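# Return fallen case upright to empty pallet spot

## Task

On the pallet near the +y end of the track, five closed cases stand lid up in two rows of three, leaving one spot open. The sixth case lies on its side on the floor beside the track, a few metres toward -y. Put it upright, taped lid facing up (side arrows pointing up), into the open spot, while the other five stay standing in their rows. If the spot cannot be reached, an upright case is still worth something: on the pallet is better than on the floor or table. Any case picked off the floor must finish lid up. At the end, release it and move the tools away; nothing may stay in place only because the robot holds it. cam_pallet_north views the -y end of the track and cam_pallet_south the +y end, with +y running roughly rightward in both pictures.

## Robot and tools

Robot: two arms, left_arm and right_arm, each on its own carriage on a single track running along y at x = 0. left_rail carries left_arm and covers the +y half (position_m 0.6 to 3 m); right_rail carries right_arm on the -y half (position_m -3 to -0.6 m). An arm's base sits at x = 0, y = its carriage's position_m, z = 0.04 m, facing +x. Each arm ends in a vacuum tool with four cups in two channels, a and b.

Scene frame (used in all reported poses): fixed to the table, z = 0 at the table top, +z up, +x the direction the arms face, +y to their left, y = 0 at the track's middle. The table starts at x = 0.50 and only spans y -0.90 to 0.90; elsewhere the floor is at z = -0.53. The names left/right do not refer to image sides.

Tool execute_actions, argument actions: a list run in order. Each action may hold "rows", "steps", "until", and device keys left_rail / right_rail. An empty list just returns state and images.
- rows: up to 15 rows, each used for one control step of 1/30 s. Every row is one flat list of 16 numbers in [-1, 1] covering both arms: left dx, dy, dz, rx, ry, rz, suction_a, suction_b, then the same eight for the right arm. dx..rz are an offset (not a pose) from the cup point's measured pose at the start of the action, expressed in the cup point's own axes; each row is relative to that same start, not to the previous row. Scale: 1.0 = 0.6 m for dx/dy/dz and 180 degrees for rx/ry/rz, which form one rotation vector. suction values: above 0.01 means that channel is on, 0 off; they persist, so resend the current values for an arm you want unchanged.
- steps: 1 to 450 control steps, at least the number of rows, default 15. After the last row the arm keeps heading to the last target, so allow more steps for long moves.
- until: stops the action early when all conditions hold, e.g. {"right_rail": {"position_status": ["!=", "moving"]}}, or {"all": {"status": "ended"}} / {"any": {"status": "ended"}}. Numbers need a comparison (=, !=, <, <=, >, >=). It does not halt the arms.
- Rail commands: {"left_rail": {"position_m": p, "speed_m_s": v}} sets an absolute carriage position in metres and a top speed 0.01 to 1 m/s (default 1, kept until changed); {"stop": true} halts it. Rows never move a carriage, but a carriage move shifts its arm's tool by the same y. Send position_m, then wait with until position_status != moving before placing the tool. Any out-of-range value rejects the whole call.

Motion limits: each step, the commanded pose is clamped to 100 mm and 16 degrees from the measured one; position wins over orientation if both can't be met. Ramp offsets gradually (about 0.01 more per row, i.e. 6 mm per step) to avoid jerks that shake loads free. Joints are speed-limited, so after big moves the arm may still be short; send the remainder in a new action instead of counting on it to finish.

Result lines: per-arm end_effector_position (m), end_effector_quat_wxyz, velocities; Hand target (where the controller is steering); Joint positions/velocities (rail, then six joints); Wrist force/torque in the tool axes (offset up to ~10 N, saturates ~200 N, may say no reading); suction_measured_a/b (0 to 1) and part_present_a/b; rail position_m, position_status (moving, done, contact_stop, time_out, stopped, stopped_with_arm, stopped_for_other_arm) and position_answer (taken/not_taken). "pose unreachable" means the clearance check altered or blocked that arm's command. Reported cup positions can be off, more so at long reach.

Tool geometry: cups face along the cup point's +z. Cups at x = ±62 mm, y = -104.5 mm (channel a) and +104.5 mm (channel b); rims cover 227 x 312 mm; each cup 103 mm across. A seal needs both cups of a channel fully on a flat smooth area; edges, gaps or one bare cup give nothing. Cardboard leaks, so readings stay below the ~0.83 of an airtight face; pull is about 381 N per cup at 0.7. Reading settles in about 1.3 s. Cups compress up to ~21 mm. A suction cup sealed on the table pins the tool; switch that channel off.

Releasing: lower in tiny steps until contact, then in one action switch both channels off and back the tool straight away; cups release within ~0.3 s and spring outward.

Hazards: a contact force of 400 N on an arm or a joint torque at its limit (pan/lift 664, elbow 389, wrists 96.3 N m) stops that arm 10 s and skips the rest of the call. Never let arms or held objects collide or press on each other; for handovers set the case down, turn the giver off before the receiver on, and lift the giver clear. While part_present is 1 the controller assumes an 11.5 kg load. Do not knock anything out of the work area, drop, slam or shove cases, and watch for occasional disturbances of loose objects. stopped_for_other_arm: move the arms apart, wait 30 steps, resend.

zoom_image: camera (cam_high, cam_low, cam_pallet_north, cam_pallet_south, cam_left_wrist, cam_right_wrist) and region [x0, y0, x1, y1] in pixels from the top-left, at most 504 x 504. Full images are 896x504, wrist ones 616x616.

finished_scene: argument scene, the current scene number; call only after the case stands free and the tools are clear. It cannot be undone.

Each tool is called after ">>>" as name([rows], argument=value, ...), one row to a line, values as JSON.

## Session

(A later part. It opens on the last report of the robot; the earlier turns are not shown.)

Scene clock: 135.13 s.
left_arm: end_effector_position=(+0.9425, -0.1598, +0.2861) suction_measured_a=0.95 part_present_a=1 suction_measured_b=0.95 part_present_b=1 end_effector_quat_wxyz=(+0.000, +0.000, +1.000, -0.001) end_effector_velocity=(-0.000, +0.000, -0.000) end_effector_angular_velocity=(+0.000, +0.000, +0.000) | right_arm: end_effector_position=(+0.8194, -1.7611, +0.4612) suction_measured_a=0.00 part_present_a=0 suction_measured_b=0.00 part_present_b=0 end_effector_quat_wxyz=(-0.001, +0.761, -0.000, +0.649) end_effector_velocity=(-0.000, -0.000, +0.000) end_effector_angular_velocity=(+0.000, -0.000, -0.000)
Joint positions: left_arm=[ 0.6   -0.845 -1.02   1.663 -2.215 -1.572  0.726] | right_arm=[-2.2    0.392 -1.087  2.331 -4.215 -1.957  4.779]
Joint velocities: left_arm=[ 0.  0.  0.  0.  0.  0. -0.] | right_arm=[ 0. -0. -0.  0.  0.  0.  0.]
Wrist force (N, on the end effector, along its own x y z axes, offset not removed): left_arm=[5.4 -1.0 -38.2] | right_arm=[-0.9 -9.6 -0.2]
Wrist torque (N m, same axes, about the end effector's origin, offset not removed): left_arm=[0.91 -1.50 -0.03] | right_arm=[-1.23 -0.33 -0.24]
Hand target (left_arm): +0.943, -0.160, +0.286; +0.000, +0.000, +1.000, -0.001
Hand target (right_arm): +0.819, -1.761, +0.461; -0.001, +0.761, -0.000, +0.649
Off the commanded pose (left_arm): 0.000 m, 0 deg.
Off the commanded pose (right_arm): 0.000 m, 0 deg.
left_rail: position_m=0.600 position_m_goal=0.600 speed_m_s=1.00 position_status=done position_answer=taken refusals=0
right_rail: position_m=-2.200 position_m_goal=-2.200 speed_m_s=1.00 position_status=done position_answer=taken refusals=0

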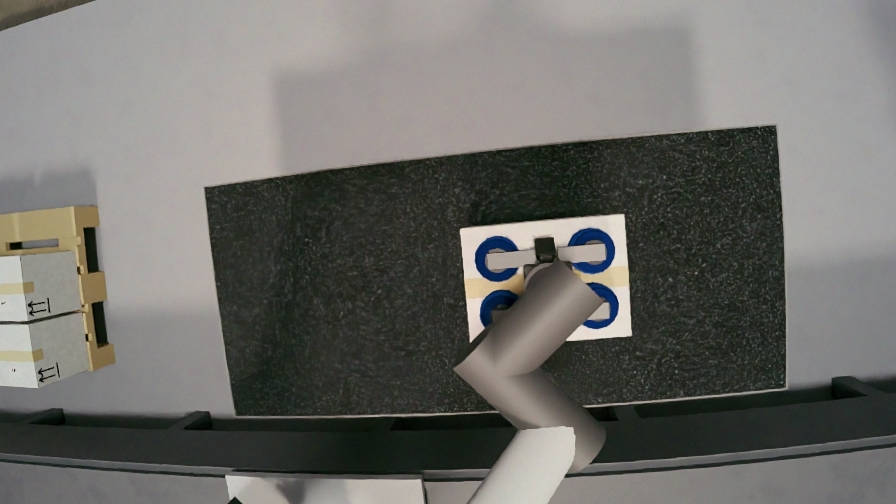

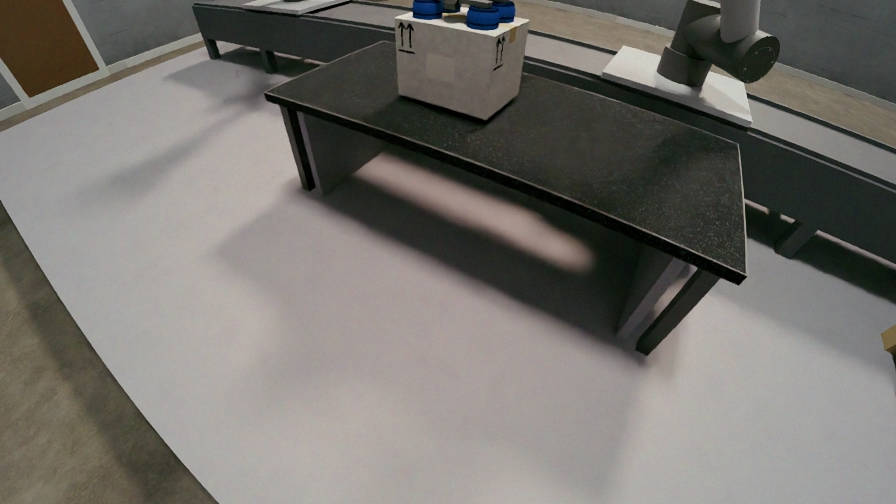

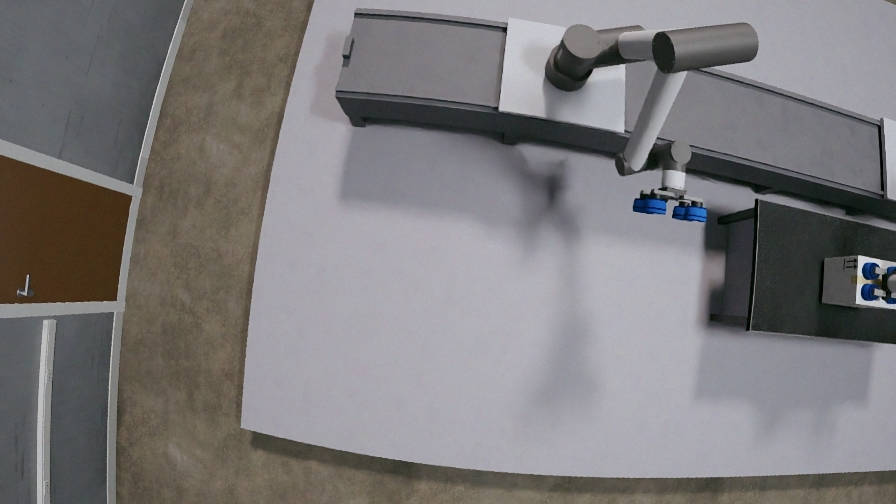

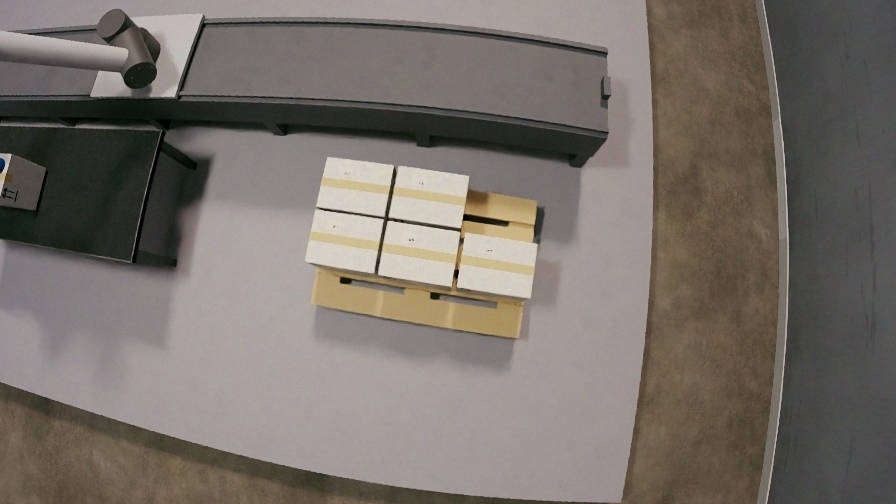

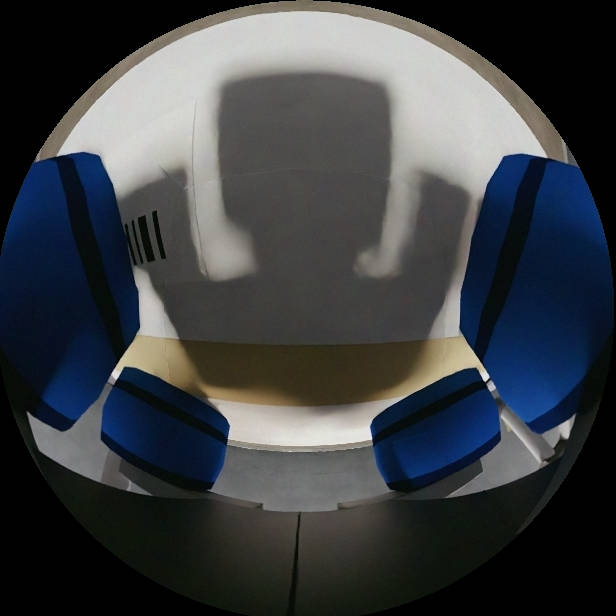

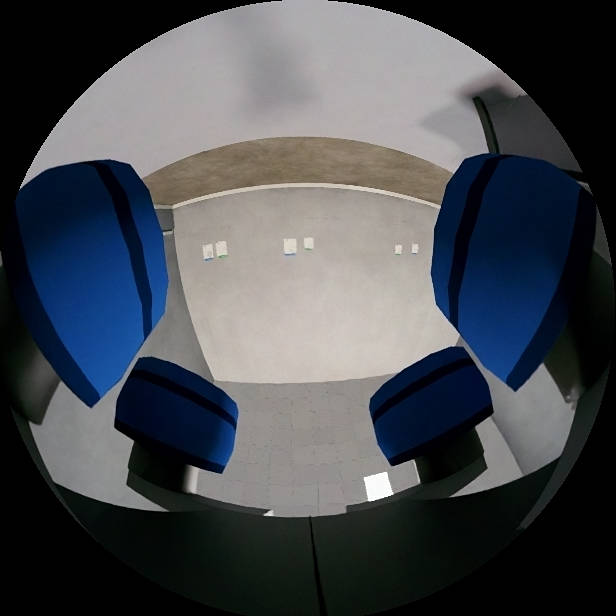

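>>> execute_actions([
  {"rows":[[0,0,-0.03,0,0,0,1,1,0,0,0,0,0,0,0,0],[0,0,-0.08,0,0,0,1,1,0,0,0,0,0,0,0,0],[0,0,-0.14,0,0,0,1,1,0,0,0,0,0,0,0,0],[0,0,-0.2,0,0,0,1,1,0,0,0,0,0,0,0,0]],"steps":35},
  {"rows":[[0.03,0.1,0,0,0,0,1,1,0,0,0,0,0,0,0,0],[0.06,0.2,0,0,0,0,1,1,0,0,0,0,0,0,0,0],[0.1,0.35,0,0,0,0,1,1,0,0,0,0,0,0,0,0],[0.15,0.5,0,0,0,0,1,1,0,0,0,0,0,0,0,0],[0.2,0.65,0,0,0,0,1,1,0,0,0,0,0,0,0,0],[0.25,0.8,0,0,0,0,1,1,0,0,0,0,0,0,0,0],[0.3,0.95,0,0,0,0,1,1,0,0,0,0,0,0,0,0],[0.35,1,0,0,0,0,1,1,0,0,0,0,0,0,0,0]],"steps":70},
  {"left_rail":{"position_m":3.0,"speed_m_s":0.7},"steps":200,"until":{"left_rail":{"position_status":["!=","moving"]}}},
  {"rows":[[0,0,0.1,0,0,0,1,1,0,0,0,0,0,0,0,0],[0,0,0.2,0,0,0,1,1,0,0,0,0,0,0,0,0],[0,0,0.3,0,0,0,1,1,0,0,0,0,0,0,0,0],[0,0,0.36,0,0,0,1,1,0,0,0,0,0,0,0,0]],"steps":50},
])

Scene clock: 153.00 s.
left_arm: end_effector_position=(+0.7333, +2.8401, +0.1893) suction_measured_a=0.95 part_present_a=1 suction_measured_b=0.95 part_present_b=1 end_effector_quat_wxyz=(+0.001, -0.000, +1.000, -0.001) end_effector_velocity=(-0.000, +0.000, -0.000) end_effector_angular_velocity=(+0.000, +0.000, +0.000) | right_arm: end_effector_position=(+0.8194, -1.7611, +0.4612) suction_measured_a=0.00 part_present_a=0 suction_measured_b=0.00 part_present_b=0 end_effector_quat_wxyz=(-0.001, +0.761, -0.000, +0.649) end_effector_velocity=(+0.000, +0.000, -0.000) end_effector_angular_velocity=(-0.000, +0.000, +0.000)
Joint positions: left_arm=[ 3.    -0.485 -1.328  2.388 -2.633 -1.572  1.085] | right_arm=[-2.2    0.392 -1.087  2.331 -4.215 -1.957  4.779]
Joint velocities: left_arm=[ 0.  0.  0.  0. -0. -0.  0.] | right_arm=[ 0.  0.  0. -0.  0.  0. -0.]
Wrist force (N, on the end effector, along its own x y z axes, offset not removed): left_arm=[1.8 1.4 -36.2] | right_arm=[-3.3 -4.6 -2.4]
Wrist torque (N m, same axes, about the end effector's origin, offset not removed): left_arm=[1.20 -1.10 -0.17] | right_arm=[-0.60 0.04 -0.28]
Hand target (left_arm): +0.733, +2.840, +0.189; +0.001, -0.000, +1.000, -0.001
Hand target (right_arm): +0.819, -1.761, +0.461; -0.001, +0.761, -0.000, +0.649
Off the commanded pose (left_arm): 0.000 m, 0 deg.
Off the commanded pose (right_arm): 0.000 m, 0 deg.
left_rail: position_m=3.000 position_m_goal=3.000 speed_m_s=0.70 position_status=done position_answer=taken refusals=0
right_rail: position_m=-2.200 position_m_goal=-2.200 speed_m_s=1.00 position_status=done position_answer=taken refusals=0

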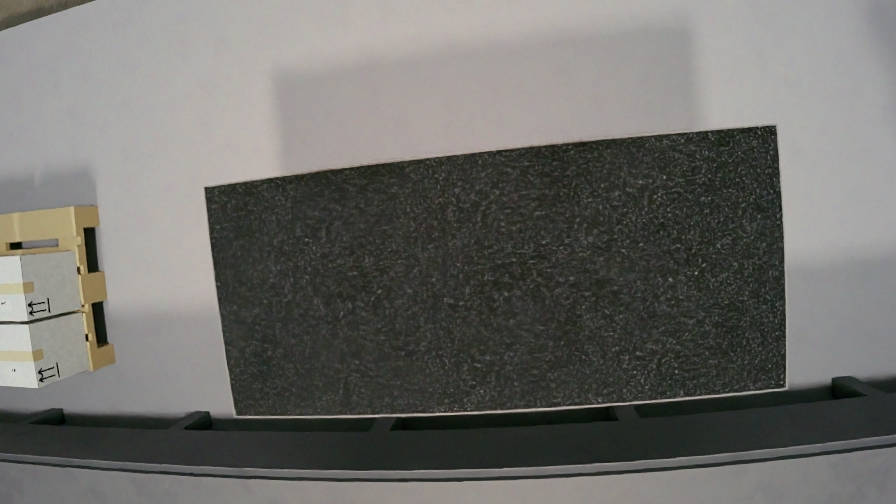

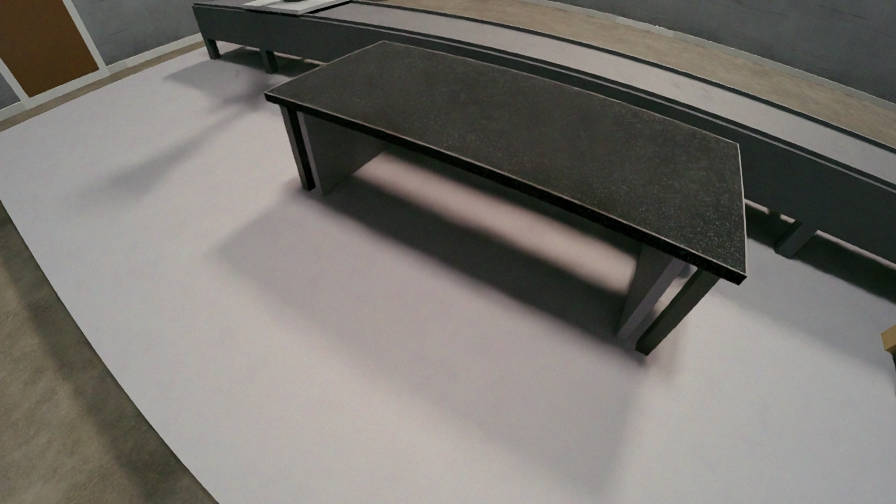

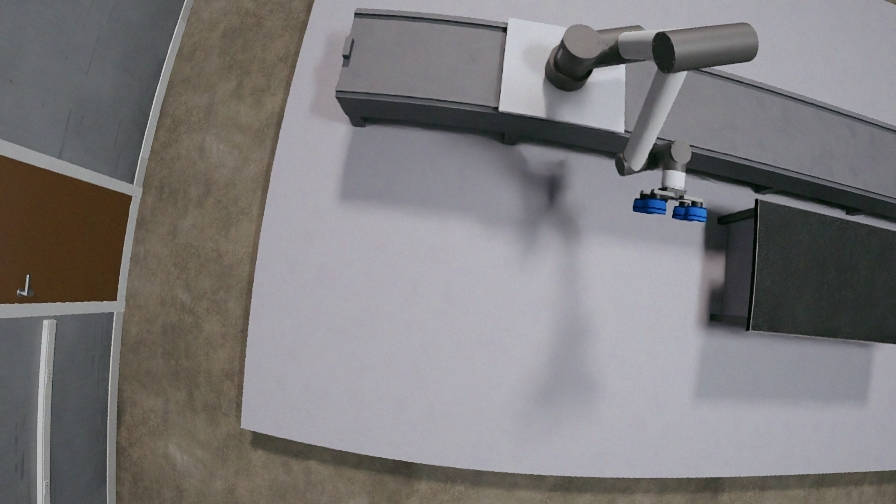

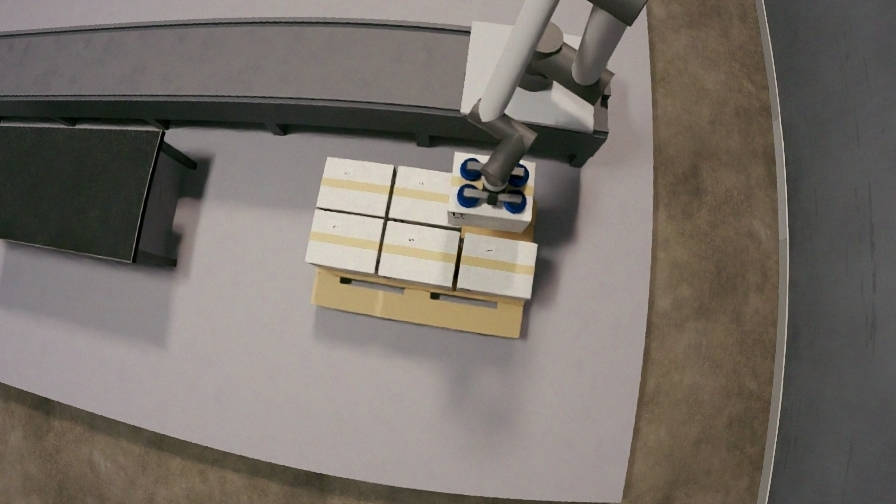

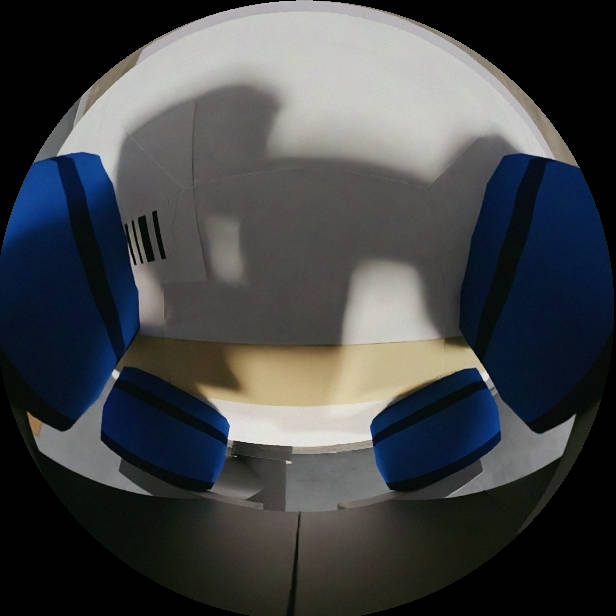

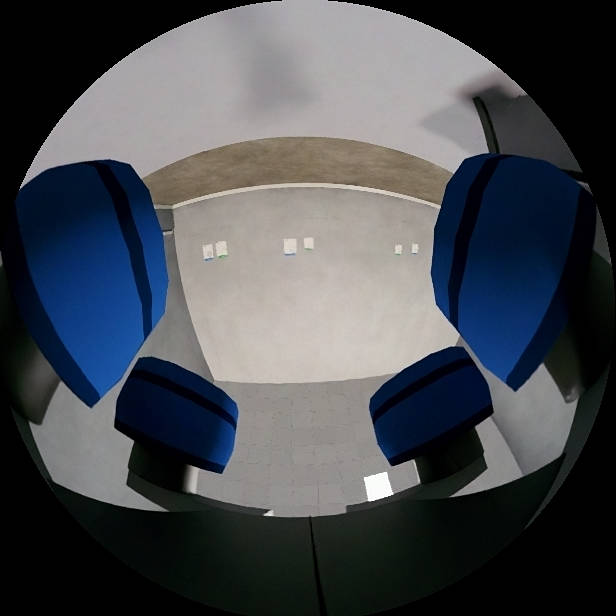

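>>> execute_actions([
  {"rows":[[0.01,0.06,0,0,0,0,1,1,0,0,0,0,0,0,0,0],[0.02,0.12,0,0,0,0,1,1,0,0,0,0,0,0,0,0],[0.03,0.19,0,0,0,0,1,1,0,0,0,0,0,0,0,0]],"steps":35},
  {"rows":[[0,0,0.015,0,0,0,1,1,0,0,0,0,0,0,0,0],[0,0,0.03,0,0,0,1,1,0,0,0,0,0,0,0,0]],"steps":20},
])

>>> zoom_image(camera="cam_pallet_south", region=[380,120,620,320])

Scene clock: 162.07 s.
left_arm: end_effector_position=(+0.7155, +2.9541, +0.1713) suction_measured_a=0.95 part_present_a=1 suction_measured_b=0.95 part_present_b=1 end_effector_quat_wxyz=(+0.001, -0.000, +1.000, -0.001) end_effector_velocity=(+0.000, -0.000, -0.001) end_effector_angular_velocity=(+0.000, +0.000, -0.000) | right_arm: end_effector_position=(+0.8194, -1.7611, +0.4612) suction_measured_a=0.00 part_present_a=0 suction_measured_b=0.00 part_present_b=0 end_effector_quat_wxyz=(-0.001, +0.761, -0.000, +0.649) end_effector_velocity=(+0.000, -0.000, +0.000) end_effector_angular_velocity=(-0.000, -0.000, -0.000)
Joint positions: left_arm=[ 3.    -0.348 -1.329  2.442 -2.686 -1.572  1.223] | right_arm=[-2.2    0.392 -1.087  2.331 -4.215 -1.957  4.779]
Joint velocities: left_arm=[ 0.    -0.     0.002  0.    -0.002  0.     0.   ] | right_arm=[ 0. -0.  0. -0. -0. -0. -0.]
Wrist force (N, on the end effector, along its own x y z axes, offset not removed): left_arm=[1.3 -1.4 -36.3] | right_arm=[-2.7 -8.1 2.2]
Wrist torque (N m, same axes, about the end effector's origin, offset not removed): left_arm=[0.85 -1.16 -0.05] | right_arm=[-1.02 -0.03 -0.21]
Hand target (left_arm): +0.715, +2.954, +0.171; +0.001, -0.000, +1.000, -0.001
Hand target (right_arm): +0.819, -1.761, +0.461; -0.001, +0.761, -0.000, +0.649
Off the commanded pose (left_arm): 0.000 m, 0 deg.
Off the commanded pose (right_arm): 0.000 m, 0 deg.
left_rail: position_m=3.000 position_m_goal=3.000 speed_m_s=0.70 position_status=done position_answer=taken refusals=0
right_rail: position_m=-2.200 position_m_goal=-2.200 speed_m_s=1.00 position_status=done position_answer=taken refusals=0

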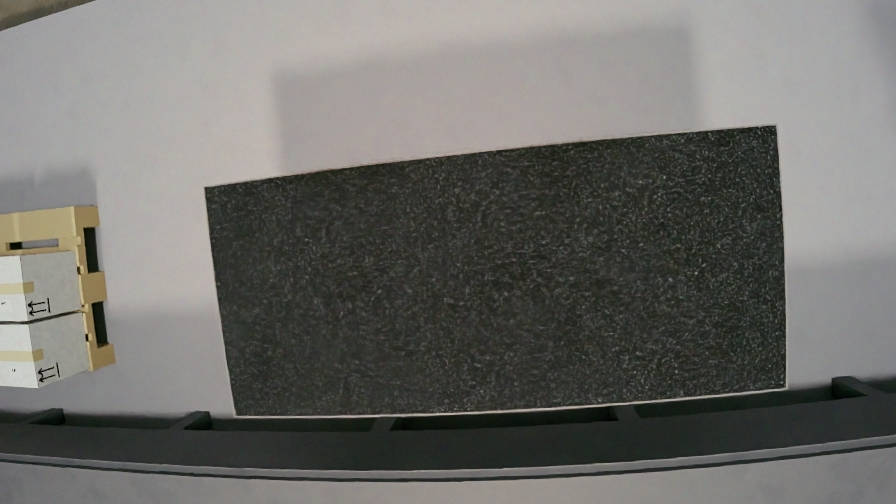

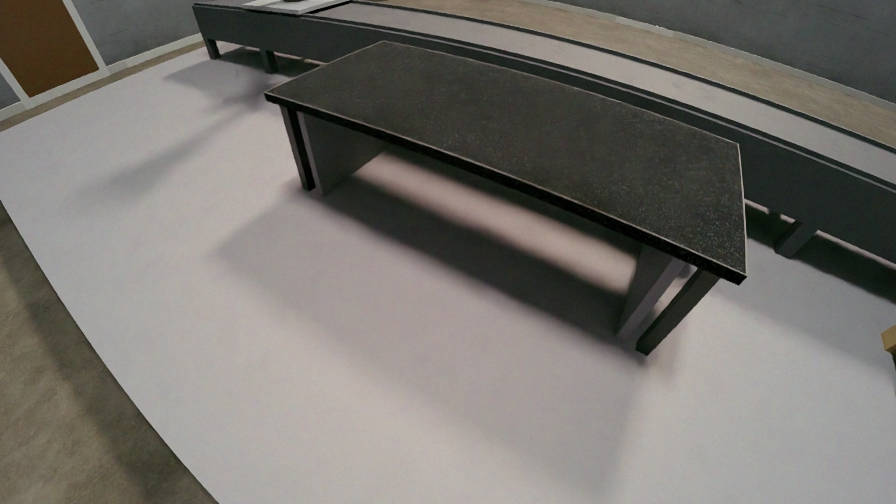

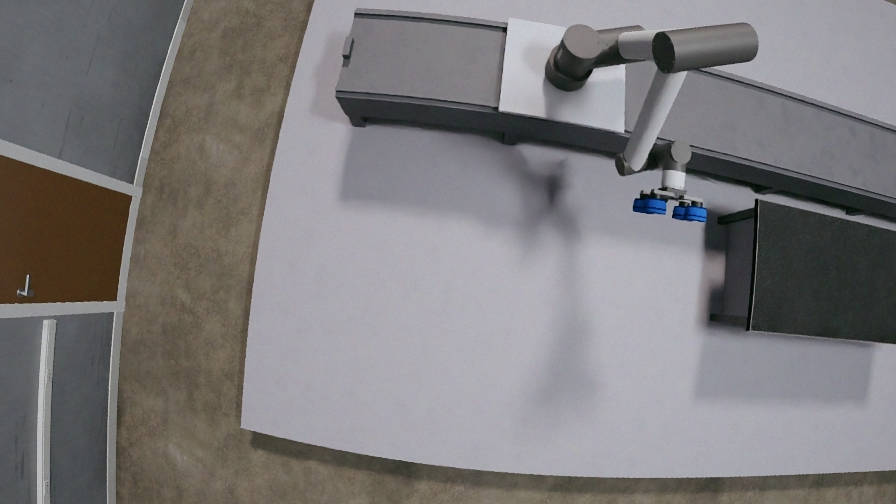

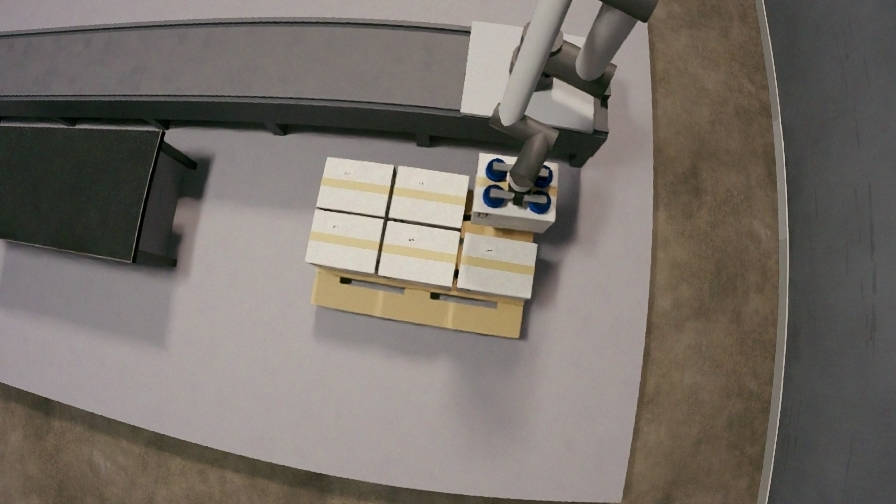

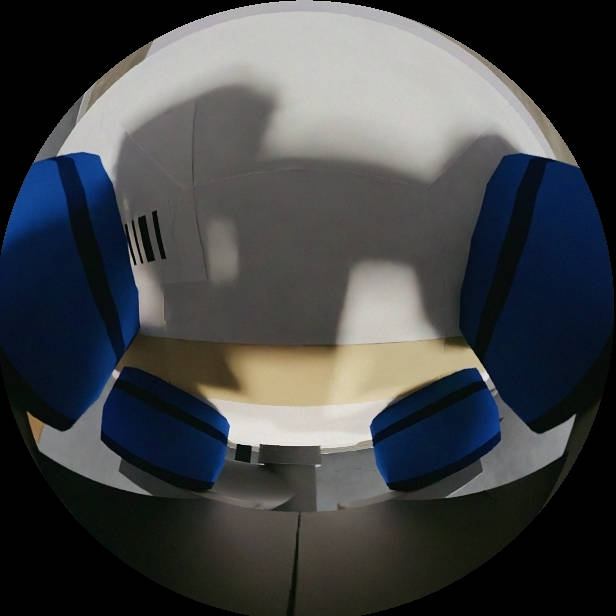

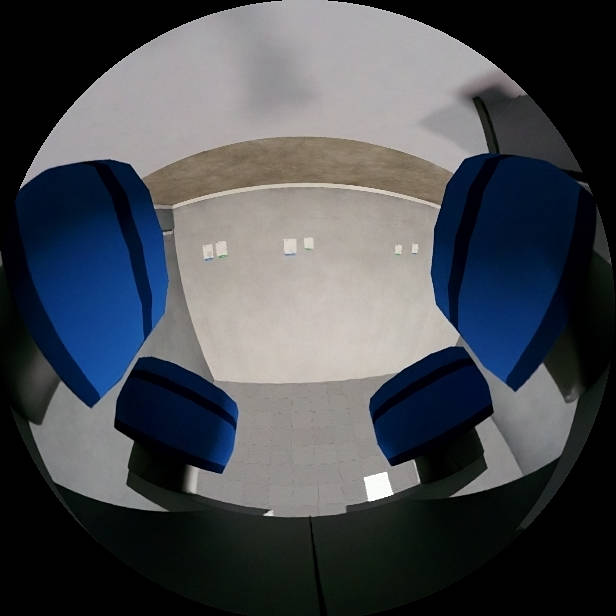

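Region (380, 120, 620, 320) of cam_pallet_south's 896x504 image, scaled by 2.100, with more detail than that image has.

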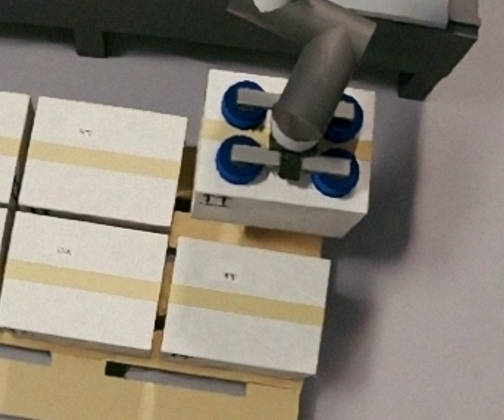

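>>> execute_actions([
  {"rows":[[0,0,0.03,0,0,0,1,1,0,0,0,0,0,0,0,0],[0,0,0.06,0,0,0,1,1,0,0,0,0,0,0,0,0],[0,0,0.1,0,0,0,1,1,0,0,0,0,0,0,0,0],[0,0,0.15,0,0,0,1,1,0,0,0,0,0,0,0,0],[0,0,0.2,0,0,0,1,1,0,0,0,0,0,0,0,0],[0,0,0.25,0,0,0,1,1,0,0,0,0,0,0,0,0],[0,0,0.3,0,0,0,1,1,0,0,0,0,0,0,0,0],[0,0,0.35,0,0,0,1,1,0,0,0,0,0,0,0,0],[0,0,0.4,0,0,0,1,1,0,0,0,0,0,0,0,0]],"steps":50},
])

>>> zoom_image(camera="cam_pallet_south", region=[380,120,620,320])

Scene clock: 170.80 s.
left_arm: end_effector_position=(+0.7158, +2.9539, -0.0688) suction_measured_a=0.95 part_present_a=1 suction_measured_b=0.95 part_present_b=1 end_effector_quat_wxyz=(+0.001, -0.000, +1.000, -0.001) end_effector_velocity=(-0.000, +0.000, -0.000) end_effector_angular_velocity=(+0.000, +0.000, +0.000) | right_arm: end_effector_position=(+0.8194, -1.7611, +0.4612) suction_measured_a=0.00 part_present_a=0 suction_measured_b=0.00 part_present_b=0 end_effector_quat_wxyz=(-0.001, +0.761, -0.000, +0.649) end_effector_velocity=(-0.000, +0.000, +0.000) end_effector_angular_velocity=(+0.000, -0.000, -0.000)
Joint positions: left_arm=[ 3.    -0.348 -0.893  2.48  -3.159 -1.572  1.223] | right_arm=[-2.2    0.392 -1.087  2.331 -4.215 -1.957  4.779]
Joint velocities: left_arm=[ 0.  0.  0. -0. -0.  0.  0.] | right_arm=[ 0.  0. -0.  0.  0. -0.  0.]
Wrist force (N, on the end effector, along its own x y z axes, offset not removed): left_arm=[2.0 -1.0 -37.7] | right_arm=[-6.5 -6.8 3.2]
Wrist torque (N m, same axes, about the end effector's origin, offset not removed): left_arm=[0.84 -1.16 -0.11] | right_arm=[-0.97 0.45 -0.15]
Hand target (left_arm): +0.716, +2.954, -0.069; +0.001, -0.000, +1.000, -0.001
Hand target (right_arm): +0.819, -1.761, +0.461; -0.001, +0.761, -0.000, +0.649
Off the commanded pose (left_arm): 0.000 m, 0 deg.
Off the commanded pose (right_arm): 0.000 m, 0 deg.
left_rail: position_m=3.000 position_m_goal=3.000 speed_m_s=0.70 position_status=done position_answer=taken refusals=0
right_rail: position_m=-2.200 position_m_goal=-2.200 speed_m_s=1.00 position_status=done position_answer=taken refusals=0

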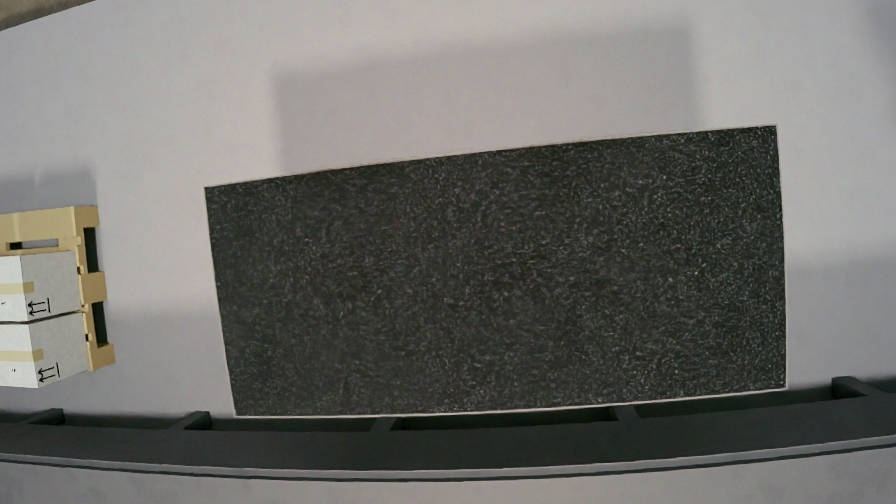

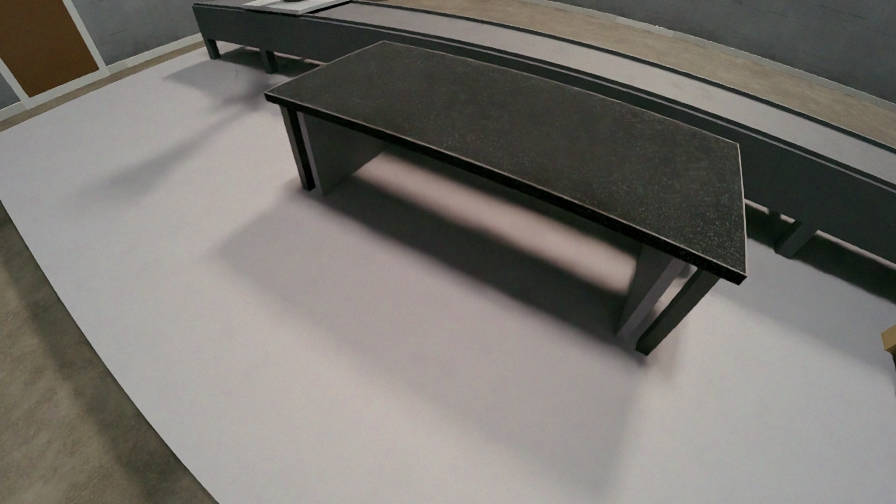

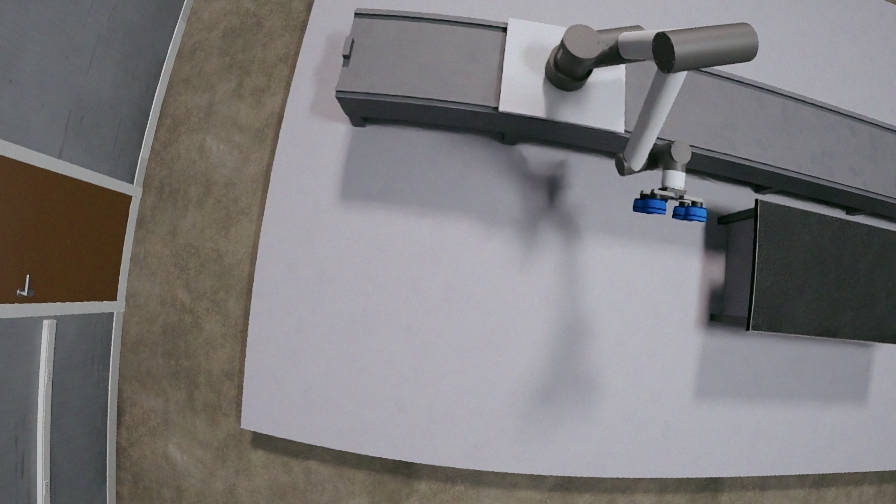

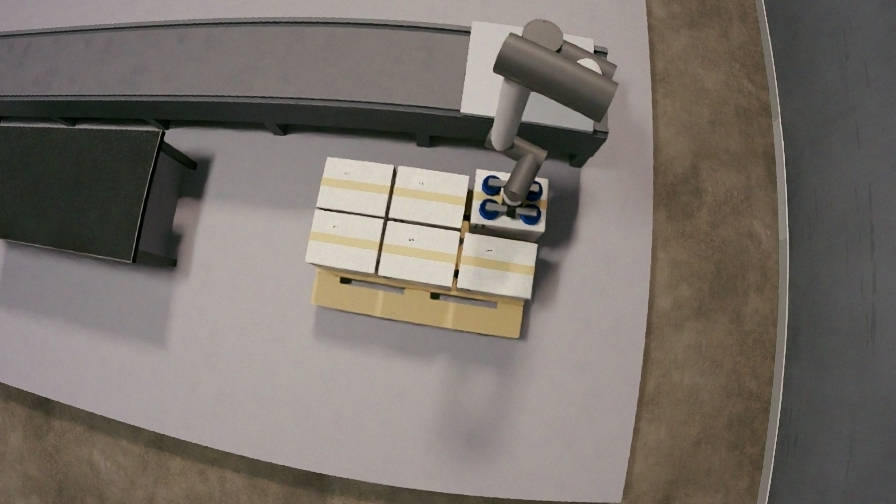

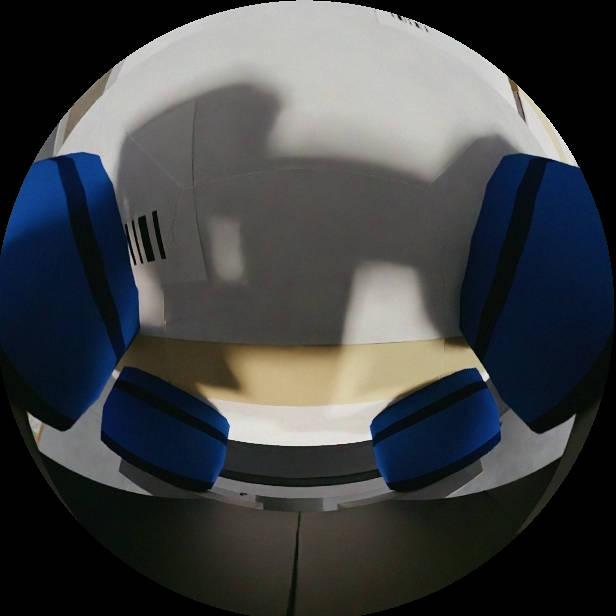

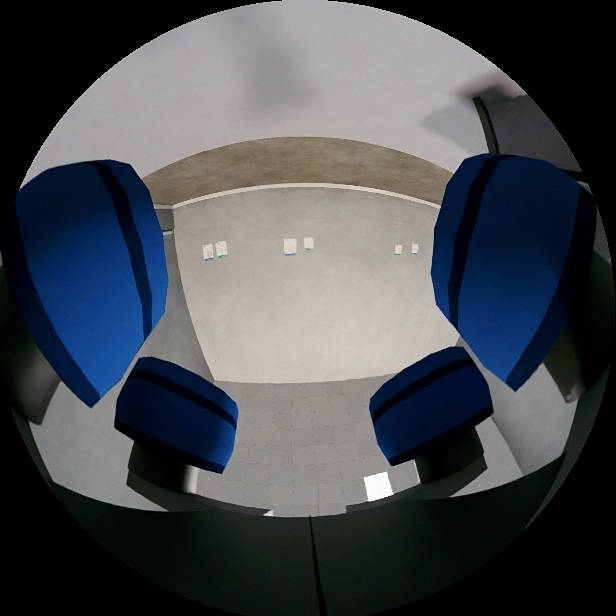

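Region (380, 120, 620, 320) of cam_pallet_south's 896x504 image, scaled by 2.100, with more detail than that image has.

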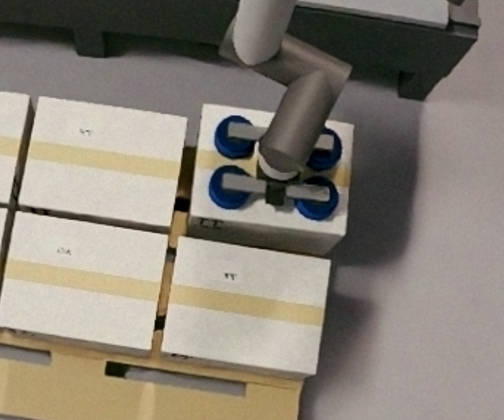

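>>> execute_actions([
  {"rows":[[-0.01,-0.015,0.01,0,0,0,1,1,0,0,0,0,0,0,0,0],[-0.02,-0.03,0.02,0,0,0,1,1,0,0,0,0,0,0,0,0],[-0.025,-0.042,0.035,0,0,0,1,1,0,0,0,0,0,0,0,0]],"steps":30},
])

>>> zoom_image(camera="cam_pallet_south", region=[380,120,620,320])

Scene clock: 177.73 s.
left_arm: end_effector_position=(+0.7308, +2.9287, -0.0897) suction_measured_a=0.95 part_present_a=1 suction_measured_b=0.95 part_present_b=1 end_effector_quat_wxyz=(+0.001, -0.000, +1.000, -0.001) end_effector_velocity=(+0.000, -0.000, -0.000) end_effector_angular_velocity=(-0.000, -0.000, -0.000) | right_arm: end_effector_position=(+0.8194, -1.7611, +0.4612) suction_measured_a=0.00 part_present_a=0 suction_measured_b=0.00 part_present_b=0 end_effector_quat_wxyz=(-0.001, +0.761, -0.000, +0.649) end_effector_velocity=(-0.000, -0.000, +0.000) end_effector_angular_velocity=(+0.000, -0.000, -0.000)
Joint positions: left_arm=[ 3.    -0.374 -0.855  2.452 -3.17  -1.572  1.197] | right_arm=[-2.2    0.392 -1.087  2.331 -4.215 -1.957  4.779]
Joint velocities: left_arm=[ 0. -0.  0. -0. -0.  0. -0.] | right_arm=[ 0.  0. -0.  0.  0. -0.  0.]
Wrist force (N, on the end effector, along its own x y z axes, offset not removed): left_arm=[1.3 0.0 -39.3] | right_arm=[-3.3 -8.9 -0.7]
Wrist torque (N m, same axes, about the end effector's origin, offset not removed): left_arm=[0.98 -1.04 -0.15] | right_arm=[-1.35 0.03 -0.23]
Hand target (left_arm): +0.731, +2.929, -0.090; +0.001, -0.000, +1.000, -0.001
Hand target (right_arm): +0.819, -1.761, +0.461; -0.001, +0.761, -0.000, +0.649
Off the commanded pose (left_arm): 0.000 m, 0 deg.
Off the commanded pose (right_arm): 0.000 m, 0 deg.
left_rail: position_m=3.000 position_m_goal=3.000 speed_m_s=0.70 position_status=done position_answer=taken refusals=0
right_rail: position_m=-2.200 position_m_goal=-2.200 speed_m_s=1.00 position_status=done position_answer=taken refusals=0

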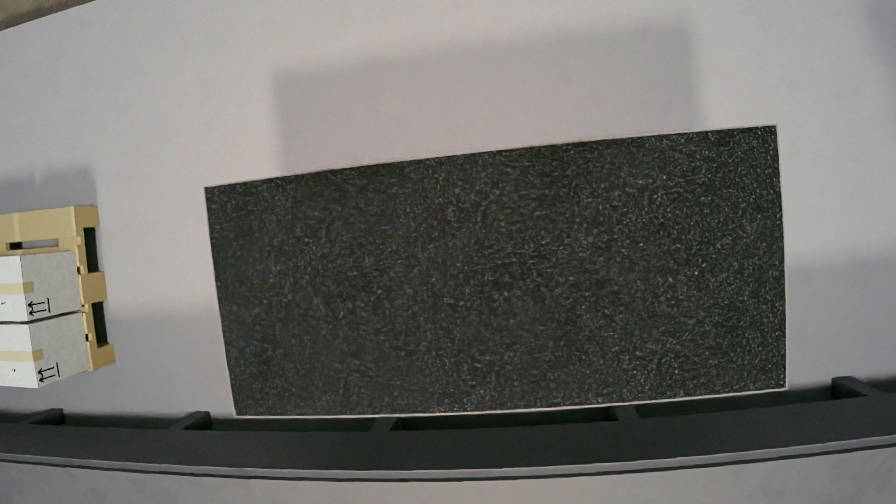

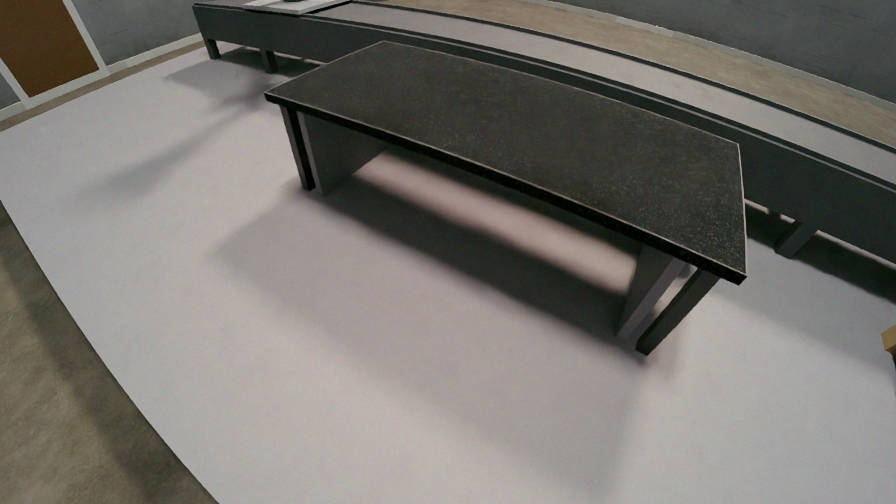

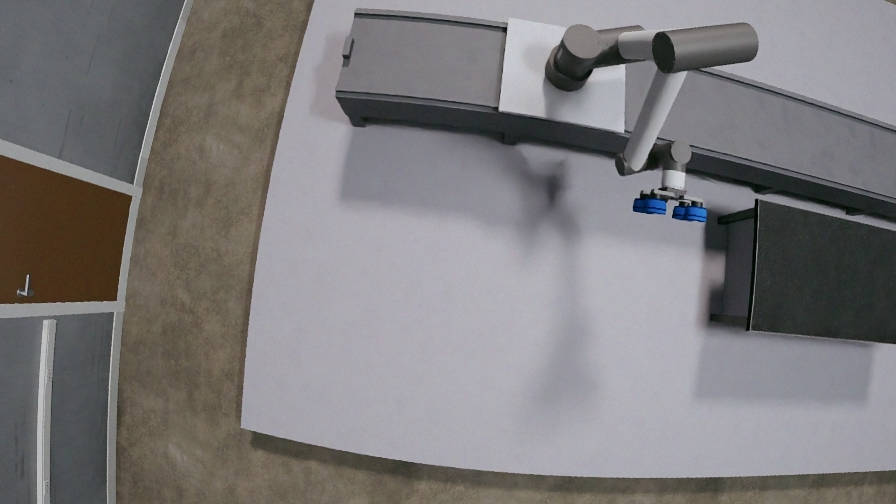

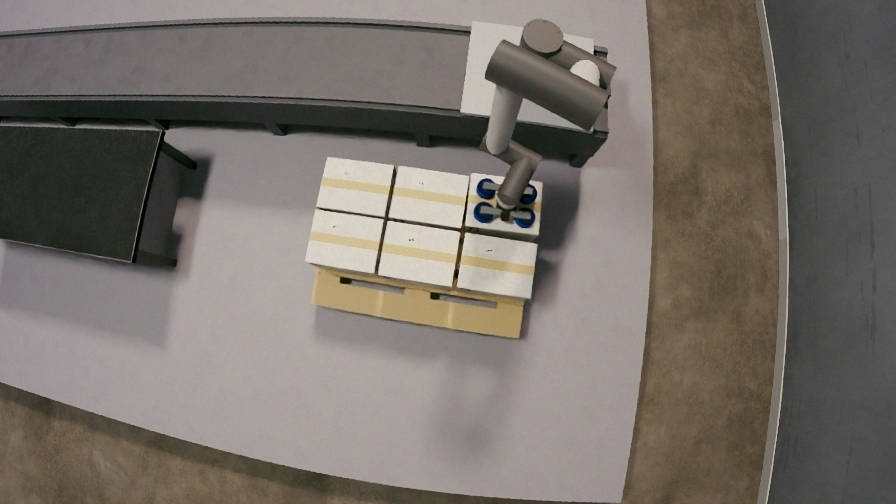

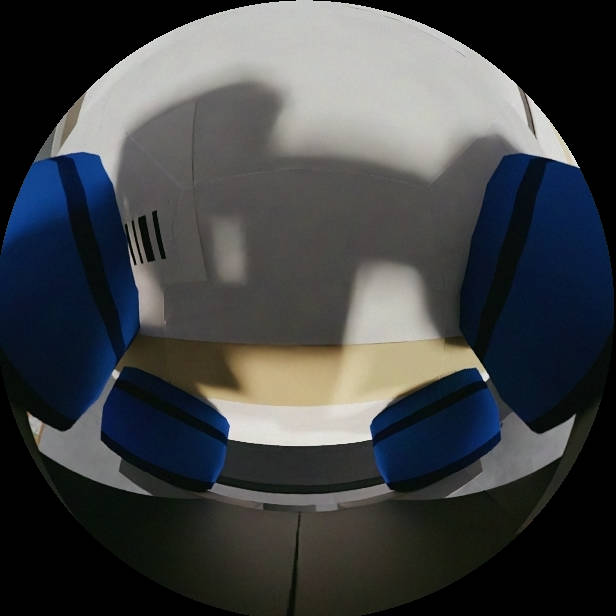

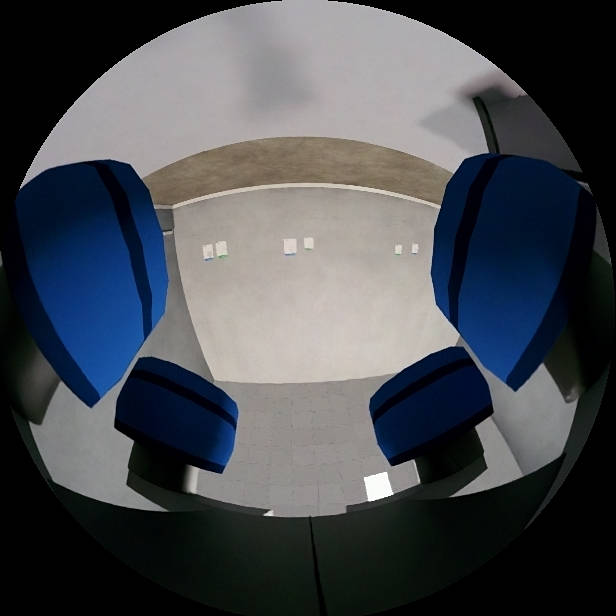

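Region (380, 120, 620, 320) of cam_pallet_south's 896x504 image, scaled by 2.100, with more detail than that image has.

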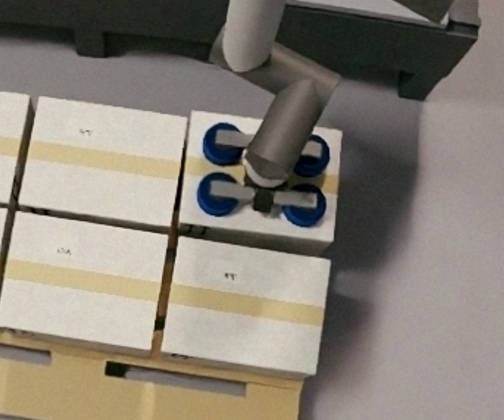

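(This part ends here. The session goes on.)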